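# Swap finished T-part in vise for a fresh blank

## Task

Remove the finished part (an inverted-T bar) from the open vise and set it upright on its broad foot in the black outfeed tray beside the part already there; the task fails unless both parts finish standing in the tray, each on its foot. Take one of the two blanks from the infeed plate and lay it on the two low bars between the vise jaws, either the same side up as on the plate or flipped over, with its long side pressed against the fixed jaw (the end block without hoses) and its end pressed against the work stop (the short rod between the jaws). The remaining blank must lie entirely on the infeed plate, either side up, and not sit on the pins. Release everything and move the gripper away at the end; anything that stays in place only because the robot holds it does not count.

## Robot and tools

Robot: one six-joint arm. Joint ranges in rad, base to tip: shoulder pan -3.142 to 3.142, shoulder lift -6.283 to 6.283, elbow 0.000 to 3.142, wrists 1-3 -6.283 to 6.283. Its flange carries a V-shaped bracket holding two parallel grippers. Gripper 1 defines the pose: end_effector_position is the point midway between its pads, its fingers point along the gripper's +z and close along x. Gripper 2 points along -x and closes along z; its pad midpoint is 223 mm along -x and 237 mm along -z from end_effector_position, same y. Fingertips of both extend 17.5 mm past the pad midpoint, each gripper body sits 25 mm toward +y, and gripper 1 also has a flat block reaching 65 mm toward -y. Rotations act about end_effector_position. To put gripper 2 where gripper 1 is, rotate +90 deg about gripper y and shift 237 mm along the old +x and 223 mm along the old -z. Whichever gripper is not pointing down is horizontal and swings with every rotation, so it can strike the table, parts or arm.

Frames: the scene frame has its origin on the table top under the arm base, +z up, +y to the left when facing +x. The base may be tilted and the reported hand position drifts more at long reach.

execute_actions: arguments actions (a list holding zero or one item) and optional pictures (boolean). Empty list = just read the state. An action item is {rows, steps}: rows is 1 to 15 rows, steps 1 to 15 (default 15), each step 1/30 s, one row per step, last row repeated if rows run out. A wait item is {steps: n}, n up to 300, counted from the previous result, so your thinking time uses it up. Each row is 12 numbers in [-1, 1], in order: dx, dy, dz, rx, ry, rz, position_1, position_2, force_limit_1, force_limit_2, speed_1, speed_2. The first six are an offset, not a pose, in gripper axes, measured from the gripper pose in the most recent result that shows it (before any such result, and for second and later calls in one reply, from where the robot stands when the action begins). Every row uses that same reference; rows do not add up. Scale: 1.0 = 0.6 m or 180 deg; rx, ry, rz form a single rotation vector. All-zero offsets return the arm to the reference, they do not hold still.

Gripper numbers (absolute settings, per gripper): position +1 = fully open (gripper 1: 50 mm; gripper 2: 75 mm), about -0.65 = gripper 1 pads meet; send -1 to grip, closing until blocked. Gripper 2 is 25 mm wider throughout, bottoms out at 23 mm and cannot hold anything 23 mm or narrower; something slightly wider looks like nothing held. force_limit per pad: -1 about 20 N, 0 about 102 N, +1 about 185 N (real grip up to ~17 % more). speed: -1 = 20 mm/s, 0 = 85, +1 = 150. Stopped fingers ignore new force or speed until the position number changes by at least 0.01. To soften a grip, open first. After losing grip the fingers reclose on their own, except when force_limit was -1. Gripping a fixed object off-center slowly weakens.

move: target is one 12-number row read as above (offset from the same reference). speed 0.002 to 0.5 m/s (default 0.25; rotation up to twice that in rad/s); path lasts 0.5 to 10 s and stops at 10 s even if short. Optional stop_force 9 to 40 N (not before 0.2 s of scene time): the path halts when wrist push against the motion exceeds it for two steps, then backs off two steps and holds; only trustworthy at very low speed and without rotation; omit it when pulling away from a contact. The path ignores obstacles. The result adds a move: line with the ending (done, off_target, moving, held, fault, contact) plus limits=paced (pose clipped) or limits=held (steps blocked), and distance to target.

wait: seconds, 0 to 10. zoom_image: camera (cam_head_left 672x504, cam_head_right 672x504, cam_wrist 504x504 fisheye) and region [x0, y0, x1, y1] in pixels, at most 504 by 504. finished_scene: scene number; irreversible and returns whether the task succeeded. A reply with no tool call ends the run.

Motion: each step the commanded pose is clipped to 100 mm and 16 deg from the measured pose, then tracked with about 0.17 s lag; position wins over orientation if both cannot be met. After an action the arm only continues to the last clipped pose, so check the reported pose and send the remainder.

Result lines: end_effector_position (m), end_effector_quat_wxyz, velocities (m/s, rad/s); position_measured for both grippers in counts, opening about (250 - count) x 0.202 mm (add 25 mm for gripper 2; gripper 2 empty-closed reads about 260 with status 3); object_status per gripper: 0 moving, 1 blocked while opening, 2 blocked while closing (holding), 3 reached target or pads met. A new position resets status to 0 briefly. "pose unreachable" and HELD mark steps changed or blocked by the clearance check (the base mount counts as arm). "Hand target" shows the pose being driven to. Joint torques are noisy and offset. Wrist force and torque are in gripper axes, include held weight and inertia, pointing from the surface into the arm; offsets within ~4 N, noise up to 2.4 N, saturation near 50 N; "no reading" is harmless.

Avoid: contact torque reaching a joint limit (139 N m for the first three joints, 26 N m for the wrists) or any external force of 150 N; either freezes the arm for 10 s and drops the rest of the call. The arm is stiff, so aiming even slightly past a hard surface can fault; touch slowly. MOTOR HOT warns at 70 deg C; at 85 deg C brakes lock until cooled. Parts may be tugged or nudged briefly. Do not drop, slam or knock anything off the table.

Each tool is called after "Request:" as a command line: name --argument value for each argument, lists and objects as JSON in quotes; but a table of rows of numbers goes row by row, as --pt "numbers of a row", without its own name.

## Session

Request:
execute_actions --actions '[]'

Scene clock: 0.00 s of 6600.00 s.
end_effector_position=(+0.3146, +0.3111, +0.3585) position_measured=(+3, +3) object_status=(+3, +3) end_effector_quat_wxyz=(-0.086, +0.686, +0.721, -0.048) end_effector_velocity=(+0.000, -0.000, +0.001) end_effector_angular_velocity=(-0.000, -0.001, -0.001)
Joint positions: [ 0.498 -1.478  1.236 -0.837 -2.147  0.506]
Joint velocities: [-0.001  0.    -0.002  0.001 -0.     0.   ]
Joint torques (N m, as the arm reports them, + toward a larger angle): no reading
Motor temperatures (°C, as the motors report them): [26 24 25 30 37 33]
Wrist force (N, on the end effector, along its own x y z axes, offset not removed): no reading
Wrist torque (N m, same axes, about the end effector's origin, offset not removed): no reading
Hand target: +0.315, +0.311, +0.358; -0.086, +0.686, +0.721, -0.048

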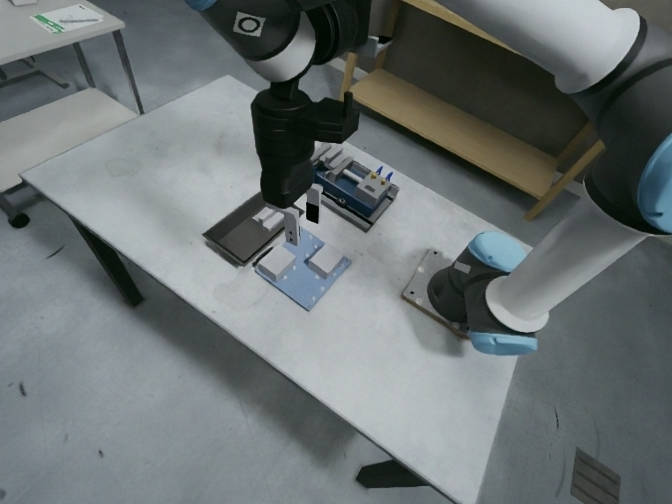

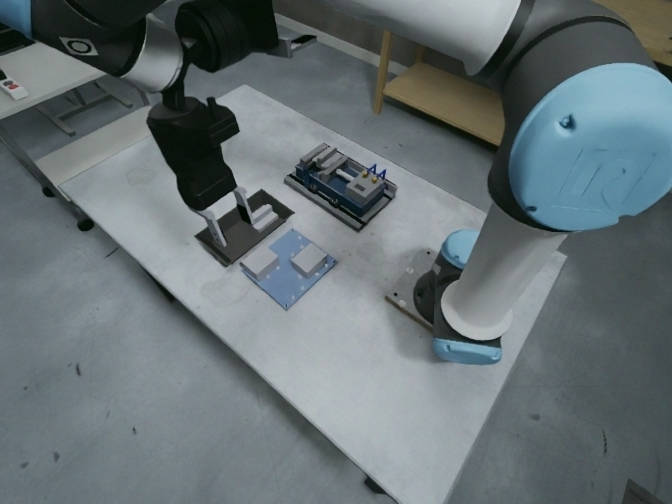

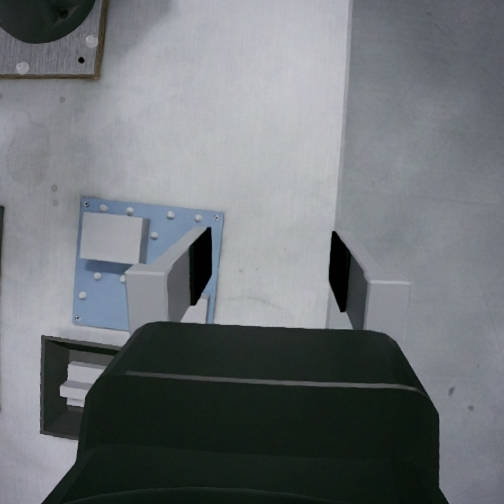

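Request:
move --target '[0,0,0,-0.034,-0.06,-0.482,1,1,0,0,0,0]'

Request:
move --target '[-0.362,-0.21,0.022,0,0,0,1,1,0,0,0,0]'

Request:
move --target '[0.09,-0.545,0.36,0,0,0,1,1,0,0,0,0]'

Scene clock: 8.43 s of 6600.00 s.
end_effector_position=(+0.3150, +0.3109, +0.3583) position_measured=(+3, +3) object_status=(+3, +3) end_effector_quat_wxyz=(+0.000, +0.002, +1.000, -0.000) end_effector_velocity=(-0.000, +0.000, -0.000) end_effector_angular_velocity=(+0.003, -0.002, +0.013)
Joint positions: [ 0.615 -1.747  1.763 -2.286 -1.983 -1.118]
Joint velocities: [-0.001 -0.003  0.004 -0.008  0.009 -0.01 ]
Joint torques (N m, as the arm reports them, + toward a larger angle): [ -7.79 -38.4  -26.83  -7.6    0.72  -2.27]
Motor temperatures (°C, as the motors report them): [26 24 25 30 37 33]
Wrist force (N, on the end effector, along its own x y z axes, offset not removed): [3.2 1.8 0.8]
Wrist torque (N m, same axes, about the end effector's origin, offset not removed): [0.45 -0.54 -0.12]
Hand target: +0.315, +0.311, +0.358; +0.000, +0.001, +1.000, -0.000
Off the commanded pose: 0.000 m, 0 deg.
After step 90, 1.83 s passed at rest.
move: done

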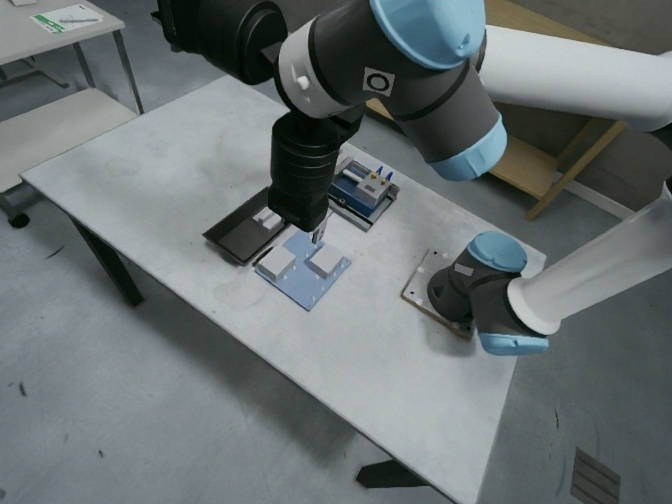

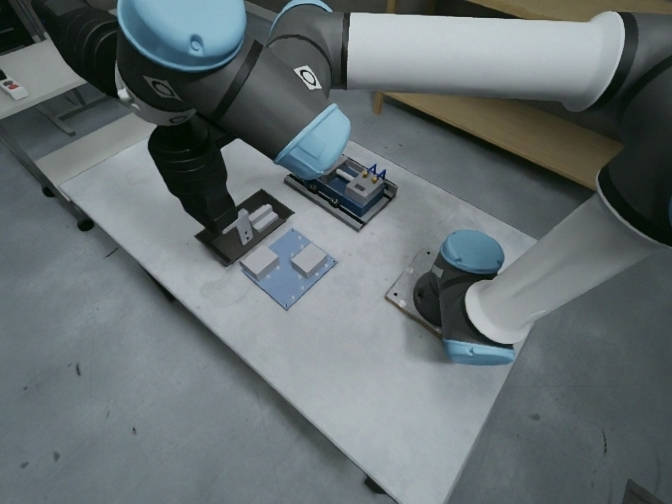

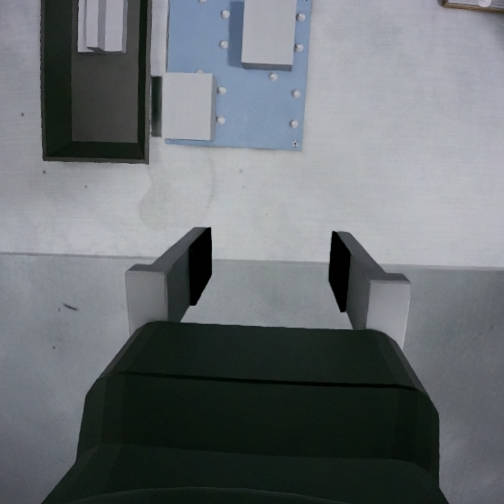

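Scene clock: 10.10 s of 6600.00 s.
end_effector_position=(+0.5312, +0.1842, +0.3451) position_measured=(+3, +3) object_status=(+3, +3) end_effector_quat_wxyz=(+0.000, +0.002, +1.000, -0.000) end_effector_velocity=(+0.002, -0.000, -0.000) end_effector_angular_velocity=(-0.000, +0.000, +0.002)
Joint positions: [ 0.166 -1.498  1.577 -2.437 -1.676 -1.458]
Joint velocities: [-0.001  0.005 -0.005  0.     0.002 -0.002]
Joint torques (N m, as the arm reports them, + toward a larger angle): [ -5.98 -25.73 -41.95  -4.77   1.55  -1.98]
Motor temperatures (°C, as the motors report them): [26 24 25 30 37 33]
Wrist force (N, on the end effector, along its own x y z axes, offset not removed): [1.8 1.7 0.4]
Wrist torque (N m, same axes, about the end effector's origin, offset not removed): [0.49 -0.32 -0.08]
Hand target: +0.531, +0.184, +0.345; -0.000, +0.002, +1.000, -0.000
Off the commanded pose: 0.001 m, 0 deg.
move: done

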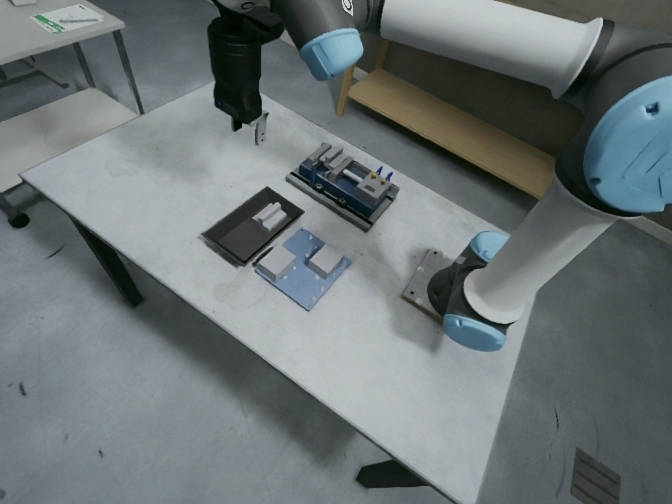

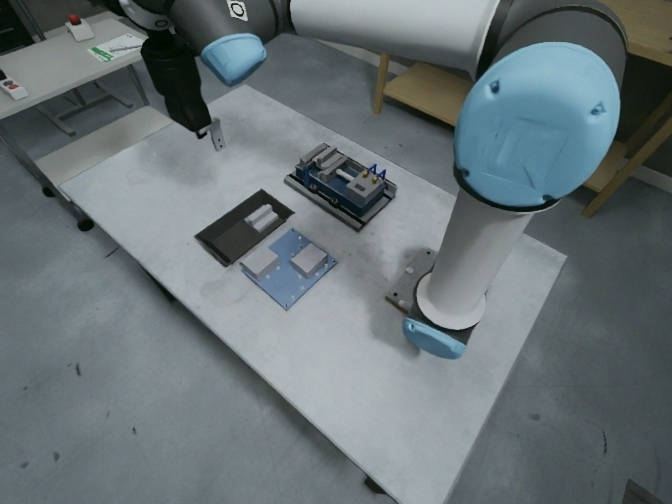

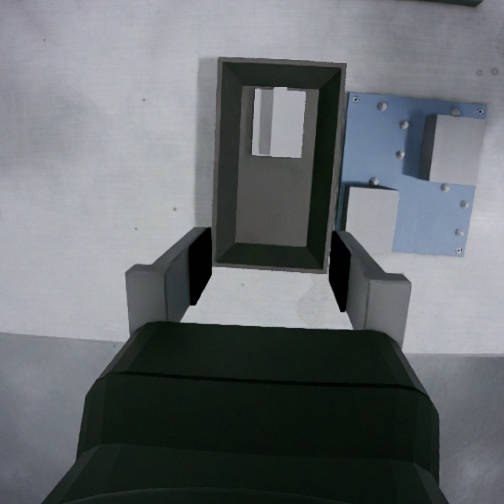

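Scene clock: 22.17 s of 6600.00 s.
end_effector_position=(+0.4781, -0.1408, +0.1326) position_measured=(+3, +3) object_status=(+3, +3) end_effector_quat_wxyz=(+0.004, +0.002, +1.000, -0.002) end_effector_velocity=(-0.000, -0.001, +0.000) end_effector_angular_velocity=(-0.000, -0.001, -0.001)
Joint positions: [-0.576 -1.517  2.179 -2.941 -1.159 -2.005]
Joint velocities: [-0.001 -0.    -0.    -0.001 -0.     0.   ]
Joint torques (N m, as the arm reports them, + toward a larger angle): [ -0.25 -31.34 -26.95  -4.73   1.71   0.02]
Motor temperatures (°C, as the motors report them): [26 24 25 30 37 33]
Wrist force (N, on the end effector, along its own x y z axes, offset not removed): [4.9 4.5 -22.1]
Wrist torque (N m, same axes, about the end effector's origin, offset not removed): [-0.02 -1.35 -0.17]
Hand target: +0.478, -0.141, +0.133; +0.004, +0.002, +1.000, -0.002
Off the commanded pose: 0.004 m, 1 deg.
FORCE FAULT: contact force on the arm reached its limit, and the arm stopped for 10 seconds. The contact can be on any part of the arm, not only on its tool. The arm's remaining commands of this call were not run. The arm holds still and accepts commands again. Move the arm away from the contact; if what it grips holds it there, let go first. Pushing or pulling that hard again can fault the arm again.
move: fault

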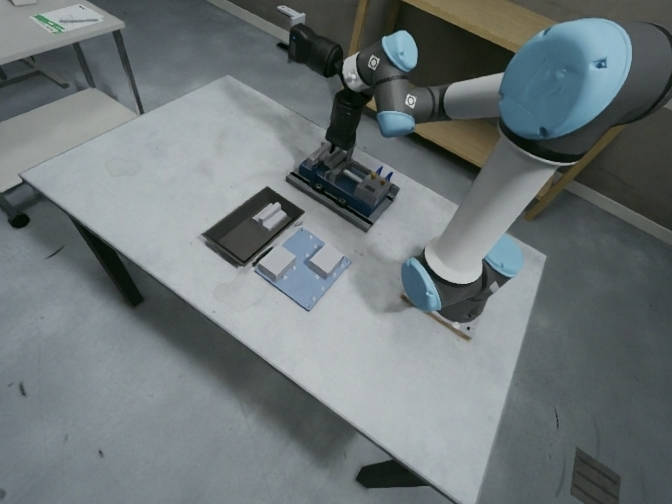

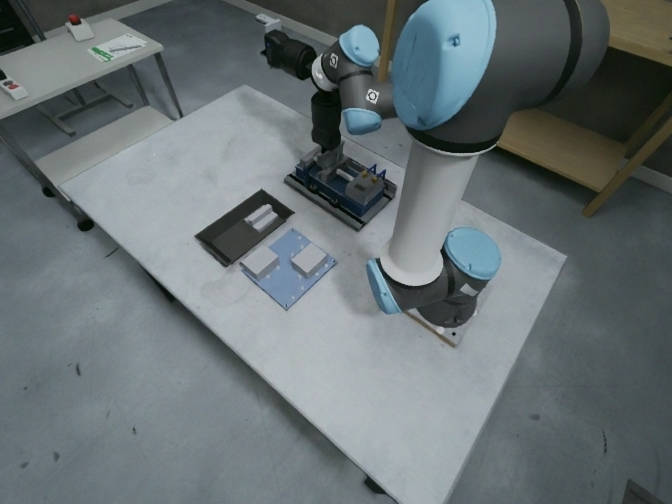

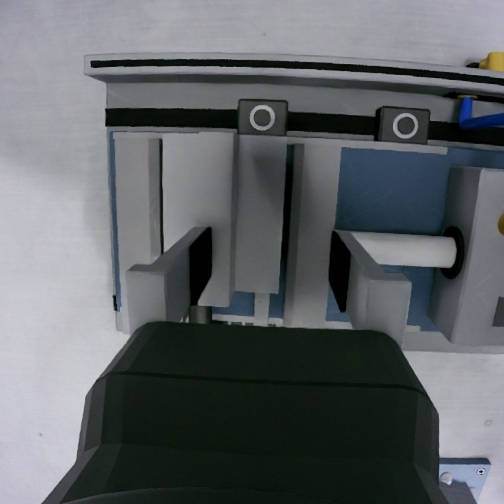

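Request:
move --target '[0,0,-0.025,0,0,0,1,1,0,0,0,0]' --speed 0.03

Request:
move --target '[-0.038,-0.035,0,0,0,0,1,1,0,0,0,0]' --speed 0.05

Scene clock: 27.90 s of 6600.00 s.
end_effector_position=(+0.4779, -0.1408, +0.1474) position_measured=(+3, +3) object_status=(+3, +3) end_effector_quat_wxyz=(+0.004, +0.002, +1.000, -0.002) end_effector_velocity=(+0.000, +0.000, +0.002) end_effector_angular_velocity=(-0.000, -0.000, +0.002)
Joint positions: [-0.576 -1.542  2.159 -2.896 -1.159 -2.005]
Joint velocities: [ 0.001 -0.004 -0.004  0.007  0.001 -0.001]
Joint torques (N m, as the arm reports them, + toward a larger angle): [ -6.8  -43.37 -35.37  -4.62   3.65  -1.97]
Motor temperatures (°C, as the motors report them): [26 24 25 30 37 33]
Wrist force (N, on the end effector, along its own x y z axes, offset not removed): [1.8 0.3 1.5]
Wrist torque (N m, same axes, about the end effector's origin, offset not removed): [0.20 -0.30 0.00]
Hand target: +0.478, -0.141, +0.148; +0.004, +0.002, +1.000, -0.002
Off the commanded pose: 0.000 m, 0 deg.
After step 90, 1.87 s passed at rest.
move: done

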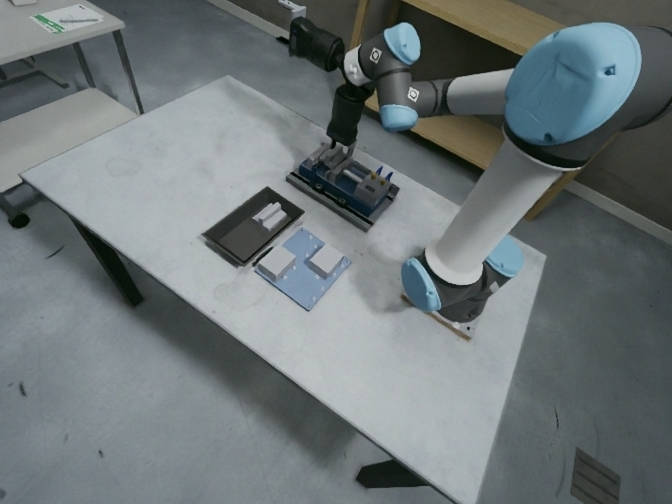

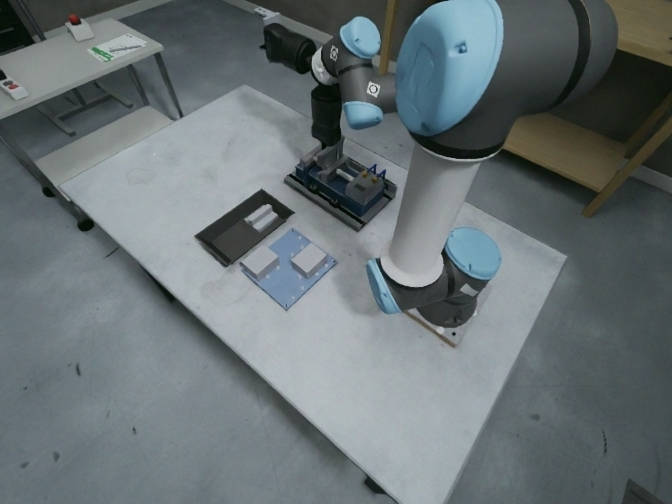

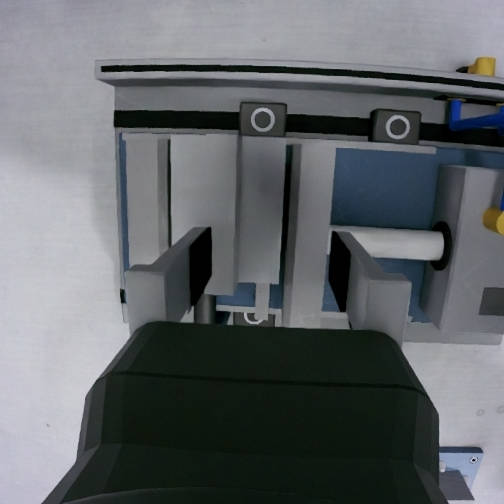

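Scene clock: 28.93 s of 6600.00 s.
end_effector_position=(+0.5004, -0.1617, +0.1477) position_measured=(+3, +3) object_status=(+3, +3) end_effector_quat_wxyz=(+0.004, +0.002, +1.000, -0.002) end_effector_velocity=(+0.002, -0.003, +0.001) end_effector_angular_velocity=(-0.001, -0.002, -0.001)
Joint positions: [-0.587 -1.479  2.088 -2.885 -1.152 -2.014]
Joint velocities: [-0.002  0.005 -0.007 -0.     0.001 -0.   ]
Joint torques (N m, as the arm reports them, + toward a larger angle): [ -7.43 -21.66 -35.53  -4.59   3.71  -2.2 ]
Motor temperatures (°C, as the motors report them): [26 24 25 30 37 33]
Wrist force (N, on the end effector, along its own x y z axes, offset not removed): [2.5 2.4 0.6]
Wrist torque (N m, same axes, about the end effector's origin, offset not removed): [0.61 -0.41 -0.09]
Hand target: +0.501, -0.162, +0.148; +0.004, +0.002, +1.000, -0.002
Off the commanded pose: 0.000 m, 0 deg.
move: done

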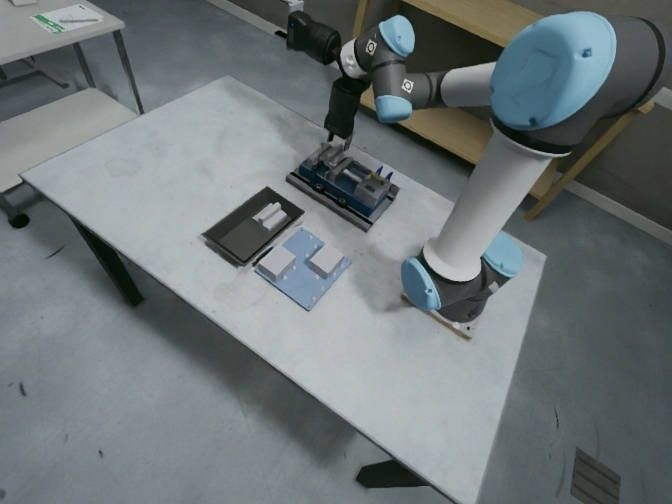

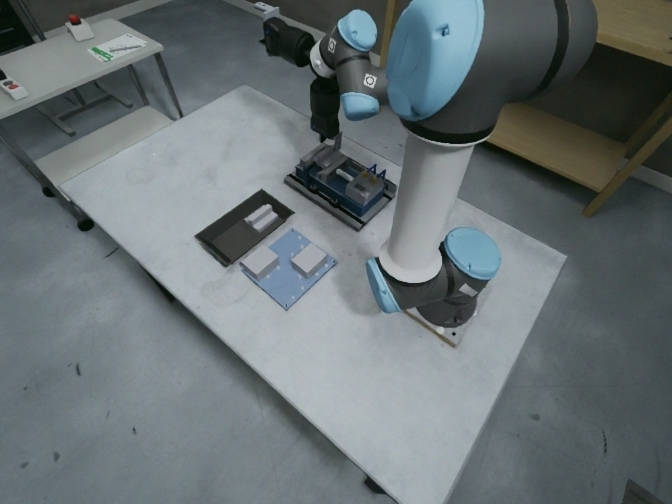

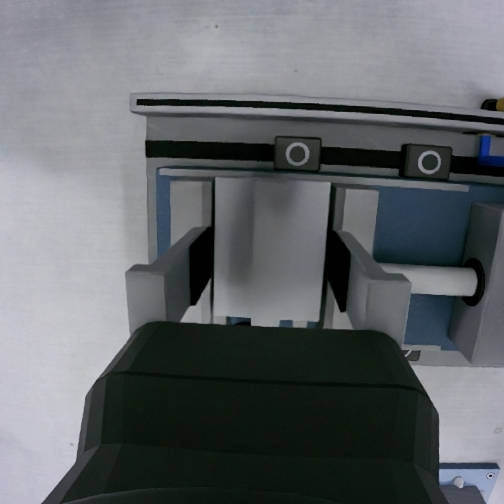

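Request:
move --target '[0,0,0.053,0,0,0,0.4,1,0,0,0,0]' --speed 0.015 --stop_force 10

Request:
move --target '[0,0,0,0,0,0,-1,1,-0.4,0,-0.5,0]'

Request:
move --target '[0,0,-0.12,0,0,0,-1,1,-0.4,0,-0.5,0]' --speed 0.1

Request:
move --target '[-0.037,0.595,0.1,0,0,0,-1,1,-0.4,0,-0.5,0]'

Request:
move --target '[0,0,0.1,0,0,0,-1,1,-0.4,0,-0.5,0]' --speed 0.05

Scene clock: 39.70 s of 6600.00 s.
end_effector_position=(+0.5007, -0.1617, +0.1162) position_measured=(+92, +3) object_status=(+3, +3) end_effector_quat_wxyz=(+0.004, +0.002, +1.000, -0.002) end_effector_velocity=(+0.001, +0.000, -0.002) end_effector_angular_velocity=(-0.000, -0.002, +0.001)
Joint positions: [-0.586 -1.425  2.127 -2.978 -1.153 -2.013]
Joint velocities: [ 0.001  0.005  0.002 -0.009  0.     0.001]
Joint torques (N m, as the arm reports them, + toward a larger angle): [  6.24 -22.53 -19.91  -7.93  -0.4    2.41]
Motor temperatures (°C, as the motors report them): [26 24 25 30 37 33]
Wrist force (N, on the end effector, along its own x y z axes, offset not removed): [2.8 1.1 -1.0]
Wrist torque (N m, same axes, about the end effector's origin, offset not removed): [0.24 -0.53 -0.12]
Hand target: +0.501, -0.162, +0.116; +0.004, +0.002, +1.000, -0.002
Off the commanded pose: 0.000 m, 0 deg.
After step 90, 5.40 s passed at rest.
move: done

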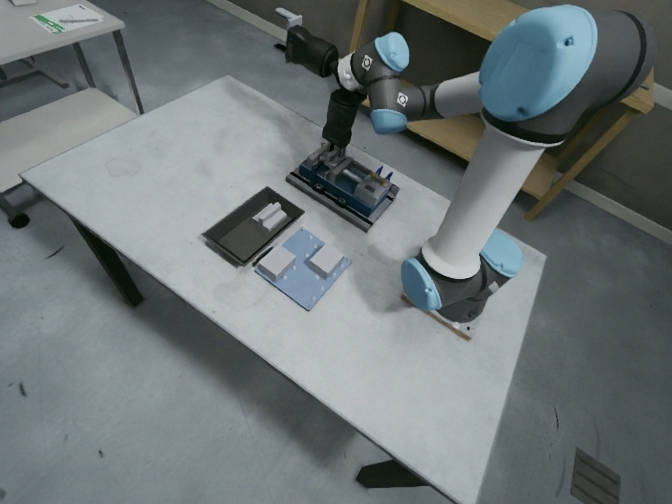

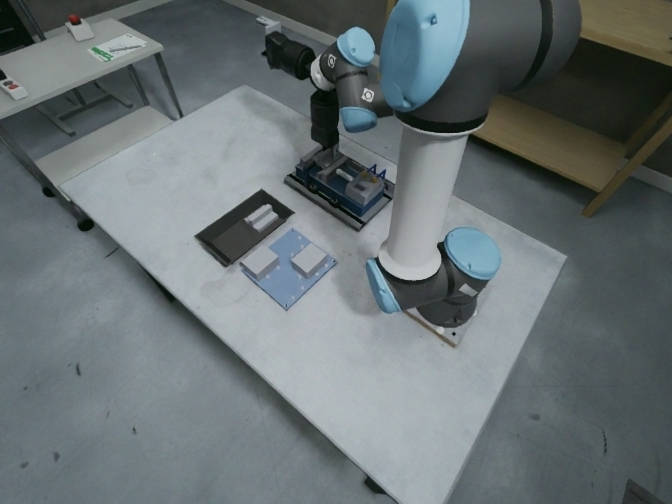

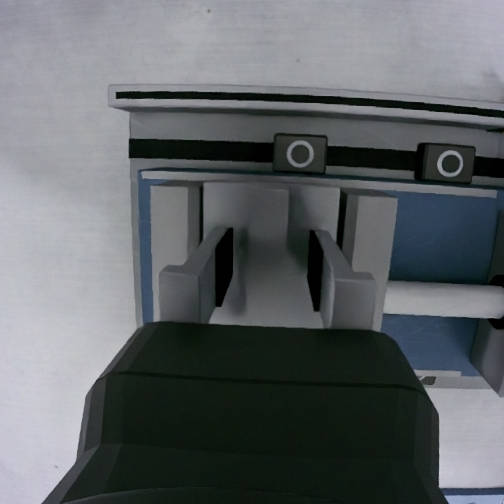

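Scene clock: 40.30 s of 6600.00 s.
end_effector_position=(+0.5007, -0.1617, +0.1161) position_measured=(+184, +3) object_status=(+2, +3) end_effector_quat_wxyz=(+0.004, +0.002, +1.000, -0.002) end_effector_velocity=(-0.000, +0.001, -0.000) end_effector_angular_velocity=(+0.002, +0.001, +0.002)
Joint positions: [-0.586 -1.425  2.127 -2.978 -1.153 -2.013]
Joint velocities: [0.002 0.    0.    0.002 0.001 0.   ]
Joint torques (N m, as the arm reports them, + toward a larger angle): [  6.48 -47.49 -32.31  -4.57  -0.06   1.65]
Motor temperatures (°C, as the motors report them): [26 24 25 30 37 33]
Wrist force (N, on the end effector, along its own x y z axes, offset not removed): [2.0 1.3 -3.6]
Wrist torque (N m, same axes, about the end effector's origin, offset not removed): [0.33 -0.29 -0.15]
Hand target: +0.501, -0.162, +0.116; +0.004, +0.002, +1.000, -0.002
Off the commanded pose: 0.000 m, 0 deg.
move: done

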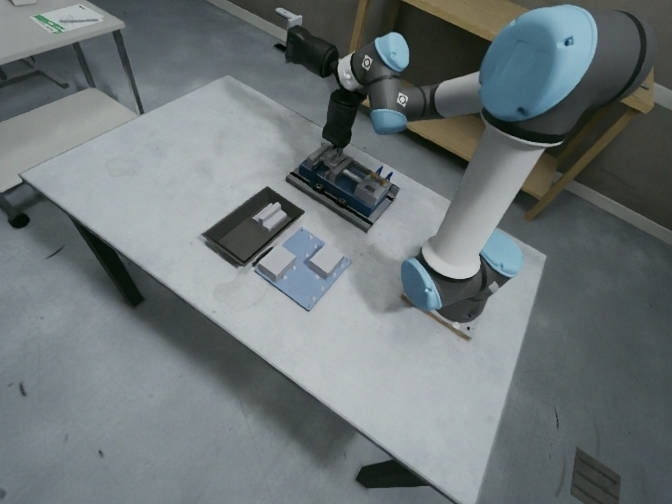

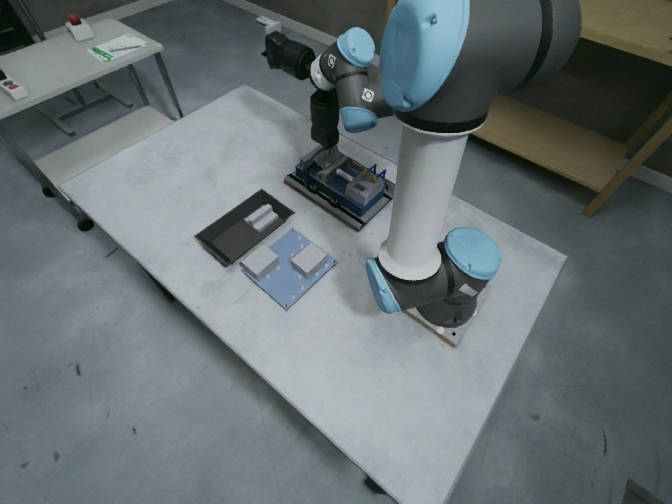

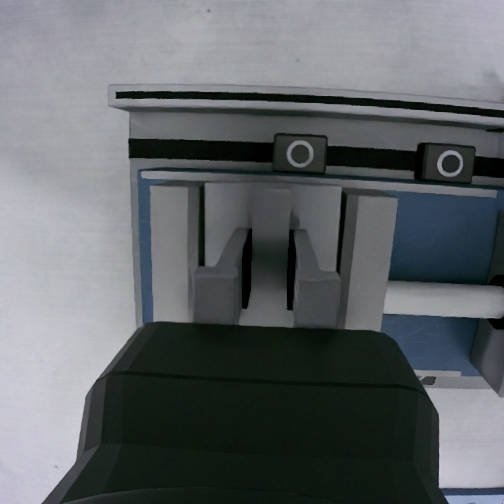

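Scene clock: 41.53 s of 6600.00 s.
end_effector_position=(+0.5000, -0.1615, +0.1878) position_measured=(+184, +3) object_status=(+2, +3) end_effector_quat_wxyz=(+0.004, +0.002, +1.000, -0.002) end_effector_velocity=(+0.001, -0.000, +0.003) end_effector_angular_velocity=(-0.000, -0.002, +0.001)
Joint positions: [-0.588 -1.536  2.03  -2.769 -1.151 -2.015]
Joint velocities: [ 0.    -0.003 -0.005  0.006  0.002 -0.   ]
Joint torques (N m, as the arm reports them, + toward a larger angle): [ -7.29 -47.42 -40.25  -4.78   3.9   -2.15]
Motor temperatures (°C, as the motors report them): [26 24 25 30 37 33]
Wrist force (N, on the end effector, along its own x y z axes, offset not removed): [1.9 1.0 2.3]
Wrist torque (N m, same axes, about the end effector's origin, offset not removed): [0.38 -0.31 -0.11]
Hand target: +0.500, -0.162, +0.188; +0.004, +0.002, +1.000, -0.002
Off the commanded pose: 0.000 m, 0 deg.
move: done

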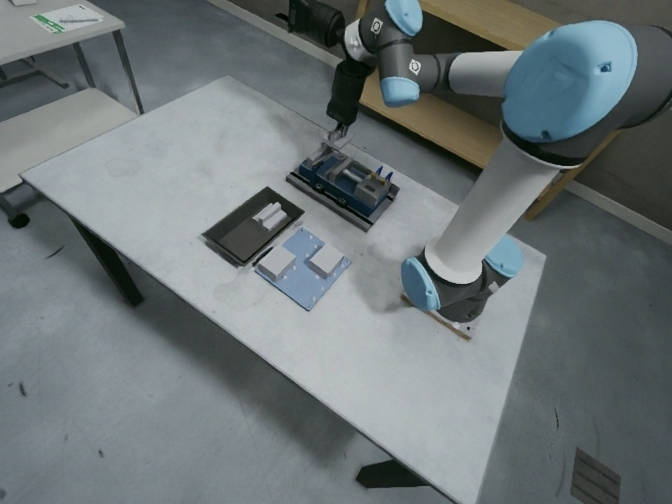

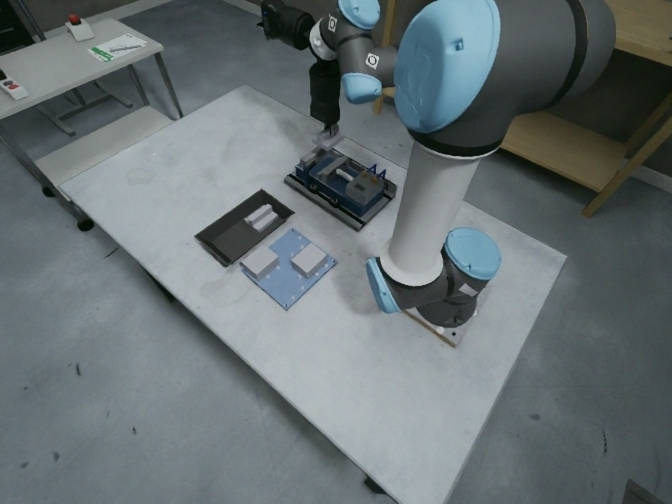

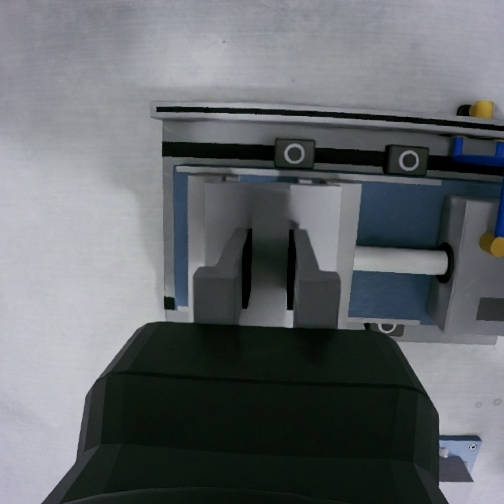

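Scene clock: 43.63 s of 6600.00 s.
end_effector_position=(+0.5241, +0.1947, +0.1272) position_measured=(+184, +3) object_status=(+2, +3) end_effector_quat_wxyz=(+0.004, +0.002, +1.000, -0.002) end_effector_velocity=(+0.000, +0.002, -0.001) end_effector_angular_velocity=(-0.003, +0.002, -0.001)
Joint positions: [ 0.195 -1.314  1.963 -3.013 -1.7   -1.442]
Joint velocities: [ 0.006  0.005 -0.004  0.002 -0.007  0.003]
Joint torques (N m, as the arm reports them, + toward a larger angle): [  4.79 -31.84 -34.91  -5.34  -2.54   1.88]
Motor temperatures (°C, as the motors report them): [26 24 25 30 37 33]
Wrist force (N, on the end effector, along its own x y z axes, offset not removed): [1.5 1.2 4.3]
Wrist torque (N m, same axes, about the end effector's origin, offset not removed): [0.37 -0.13 -0.11]
Hand target: +0.524, +0.195, +0.127; +0.004, +0.002, +1.000, -0.002
Off the commanded pose: 0.001 m, 0 deg.
move: done

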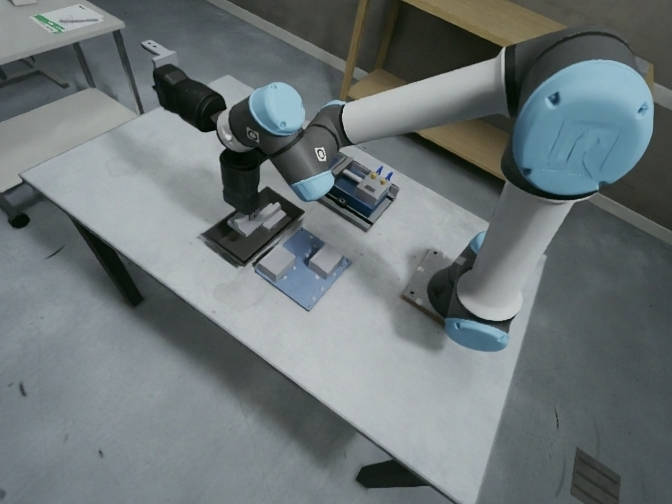

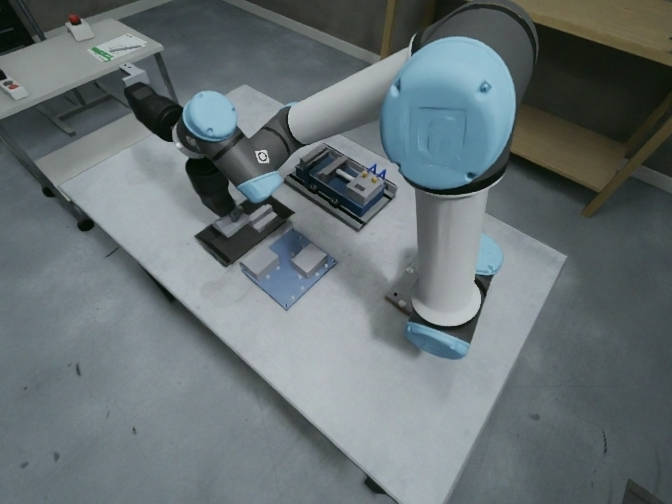

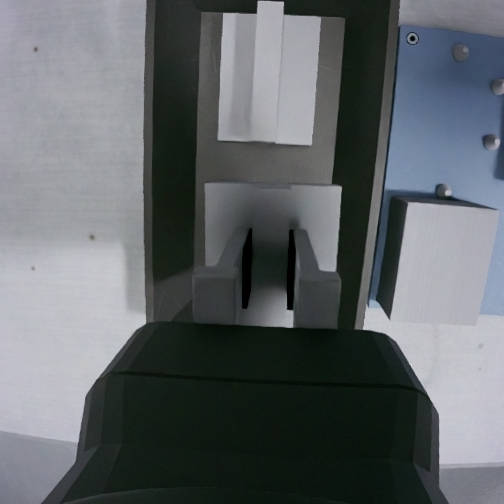

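Scene clock: 45.23 s of 6600.00 s.
end_effector_position=(+0.5246, +0.1945, +0.0676) position_measured=(+184, +3) object_status=(+2, +3) end_effector_quat_wxyz=(+0.004, +0.002, +1.000, -0.002) end_effector_velocity=(-0.000, -0.000, -0.003) end_effector_angular_velocity=(+0.000, +0.001, +0.000)
Joint positions: [ 0.195 -1.209  2.016 -3.171 -1.7   -1.442]
Joint velocities: [-0.001  0.006  0.003 -0.007  0.001 -0.   ]
Joint torques (N m, as the arm reports them, + toward a larger angle): [ -1.36 -32.53 -19.87  -8.25   0.65  -1.91]
Motor temperatures (°C, as the motors report them): [26 24 25 30 37 33]
Wrist force (N, on the end effector, along its own x y z axes, offset not removed): [3.0 1.1 3.2]
Wrist torque (N m, same axes, about the end effector's origin, offset not removed): [0.32 -0.62 -0.07]
Hand target: +0.525, +0.195, +0.067; +0.004, +0.002, +1.000, -0.002
Off the commanded pose: 0.000 m, 0 deg.
move: done

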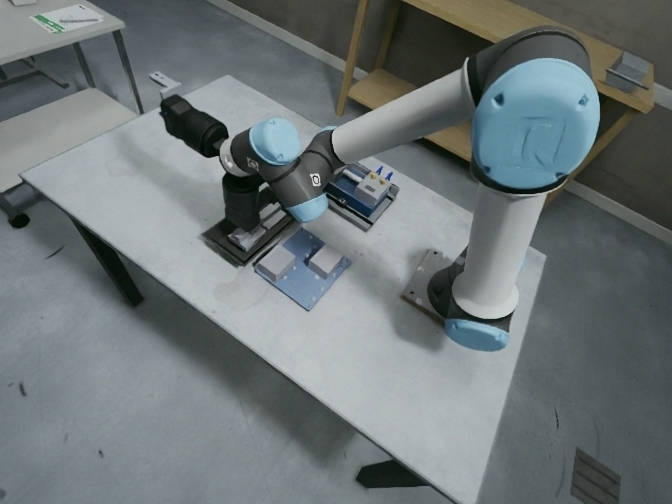

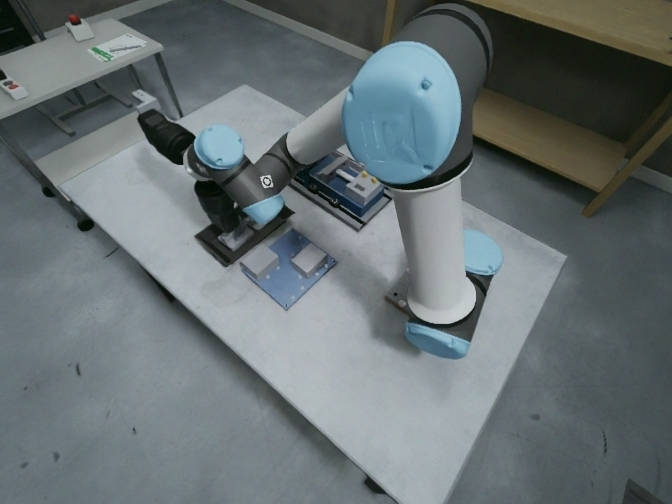

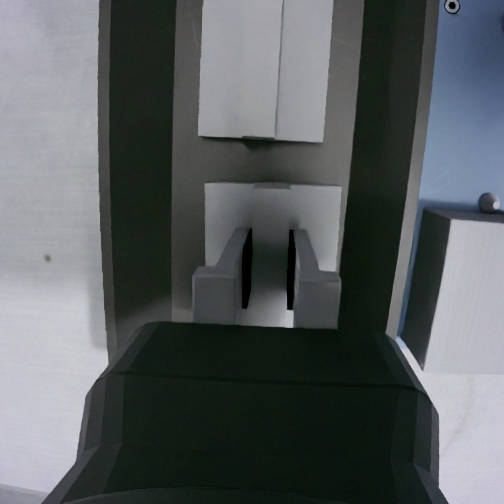

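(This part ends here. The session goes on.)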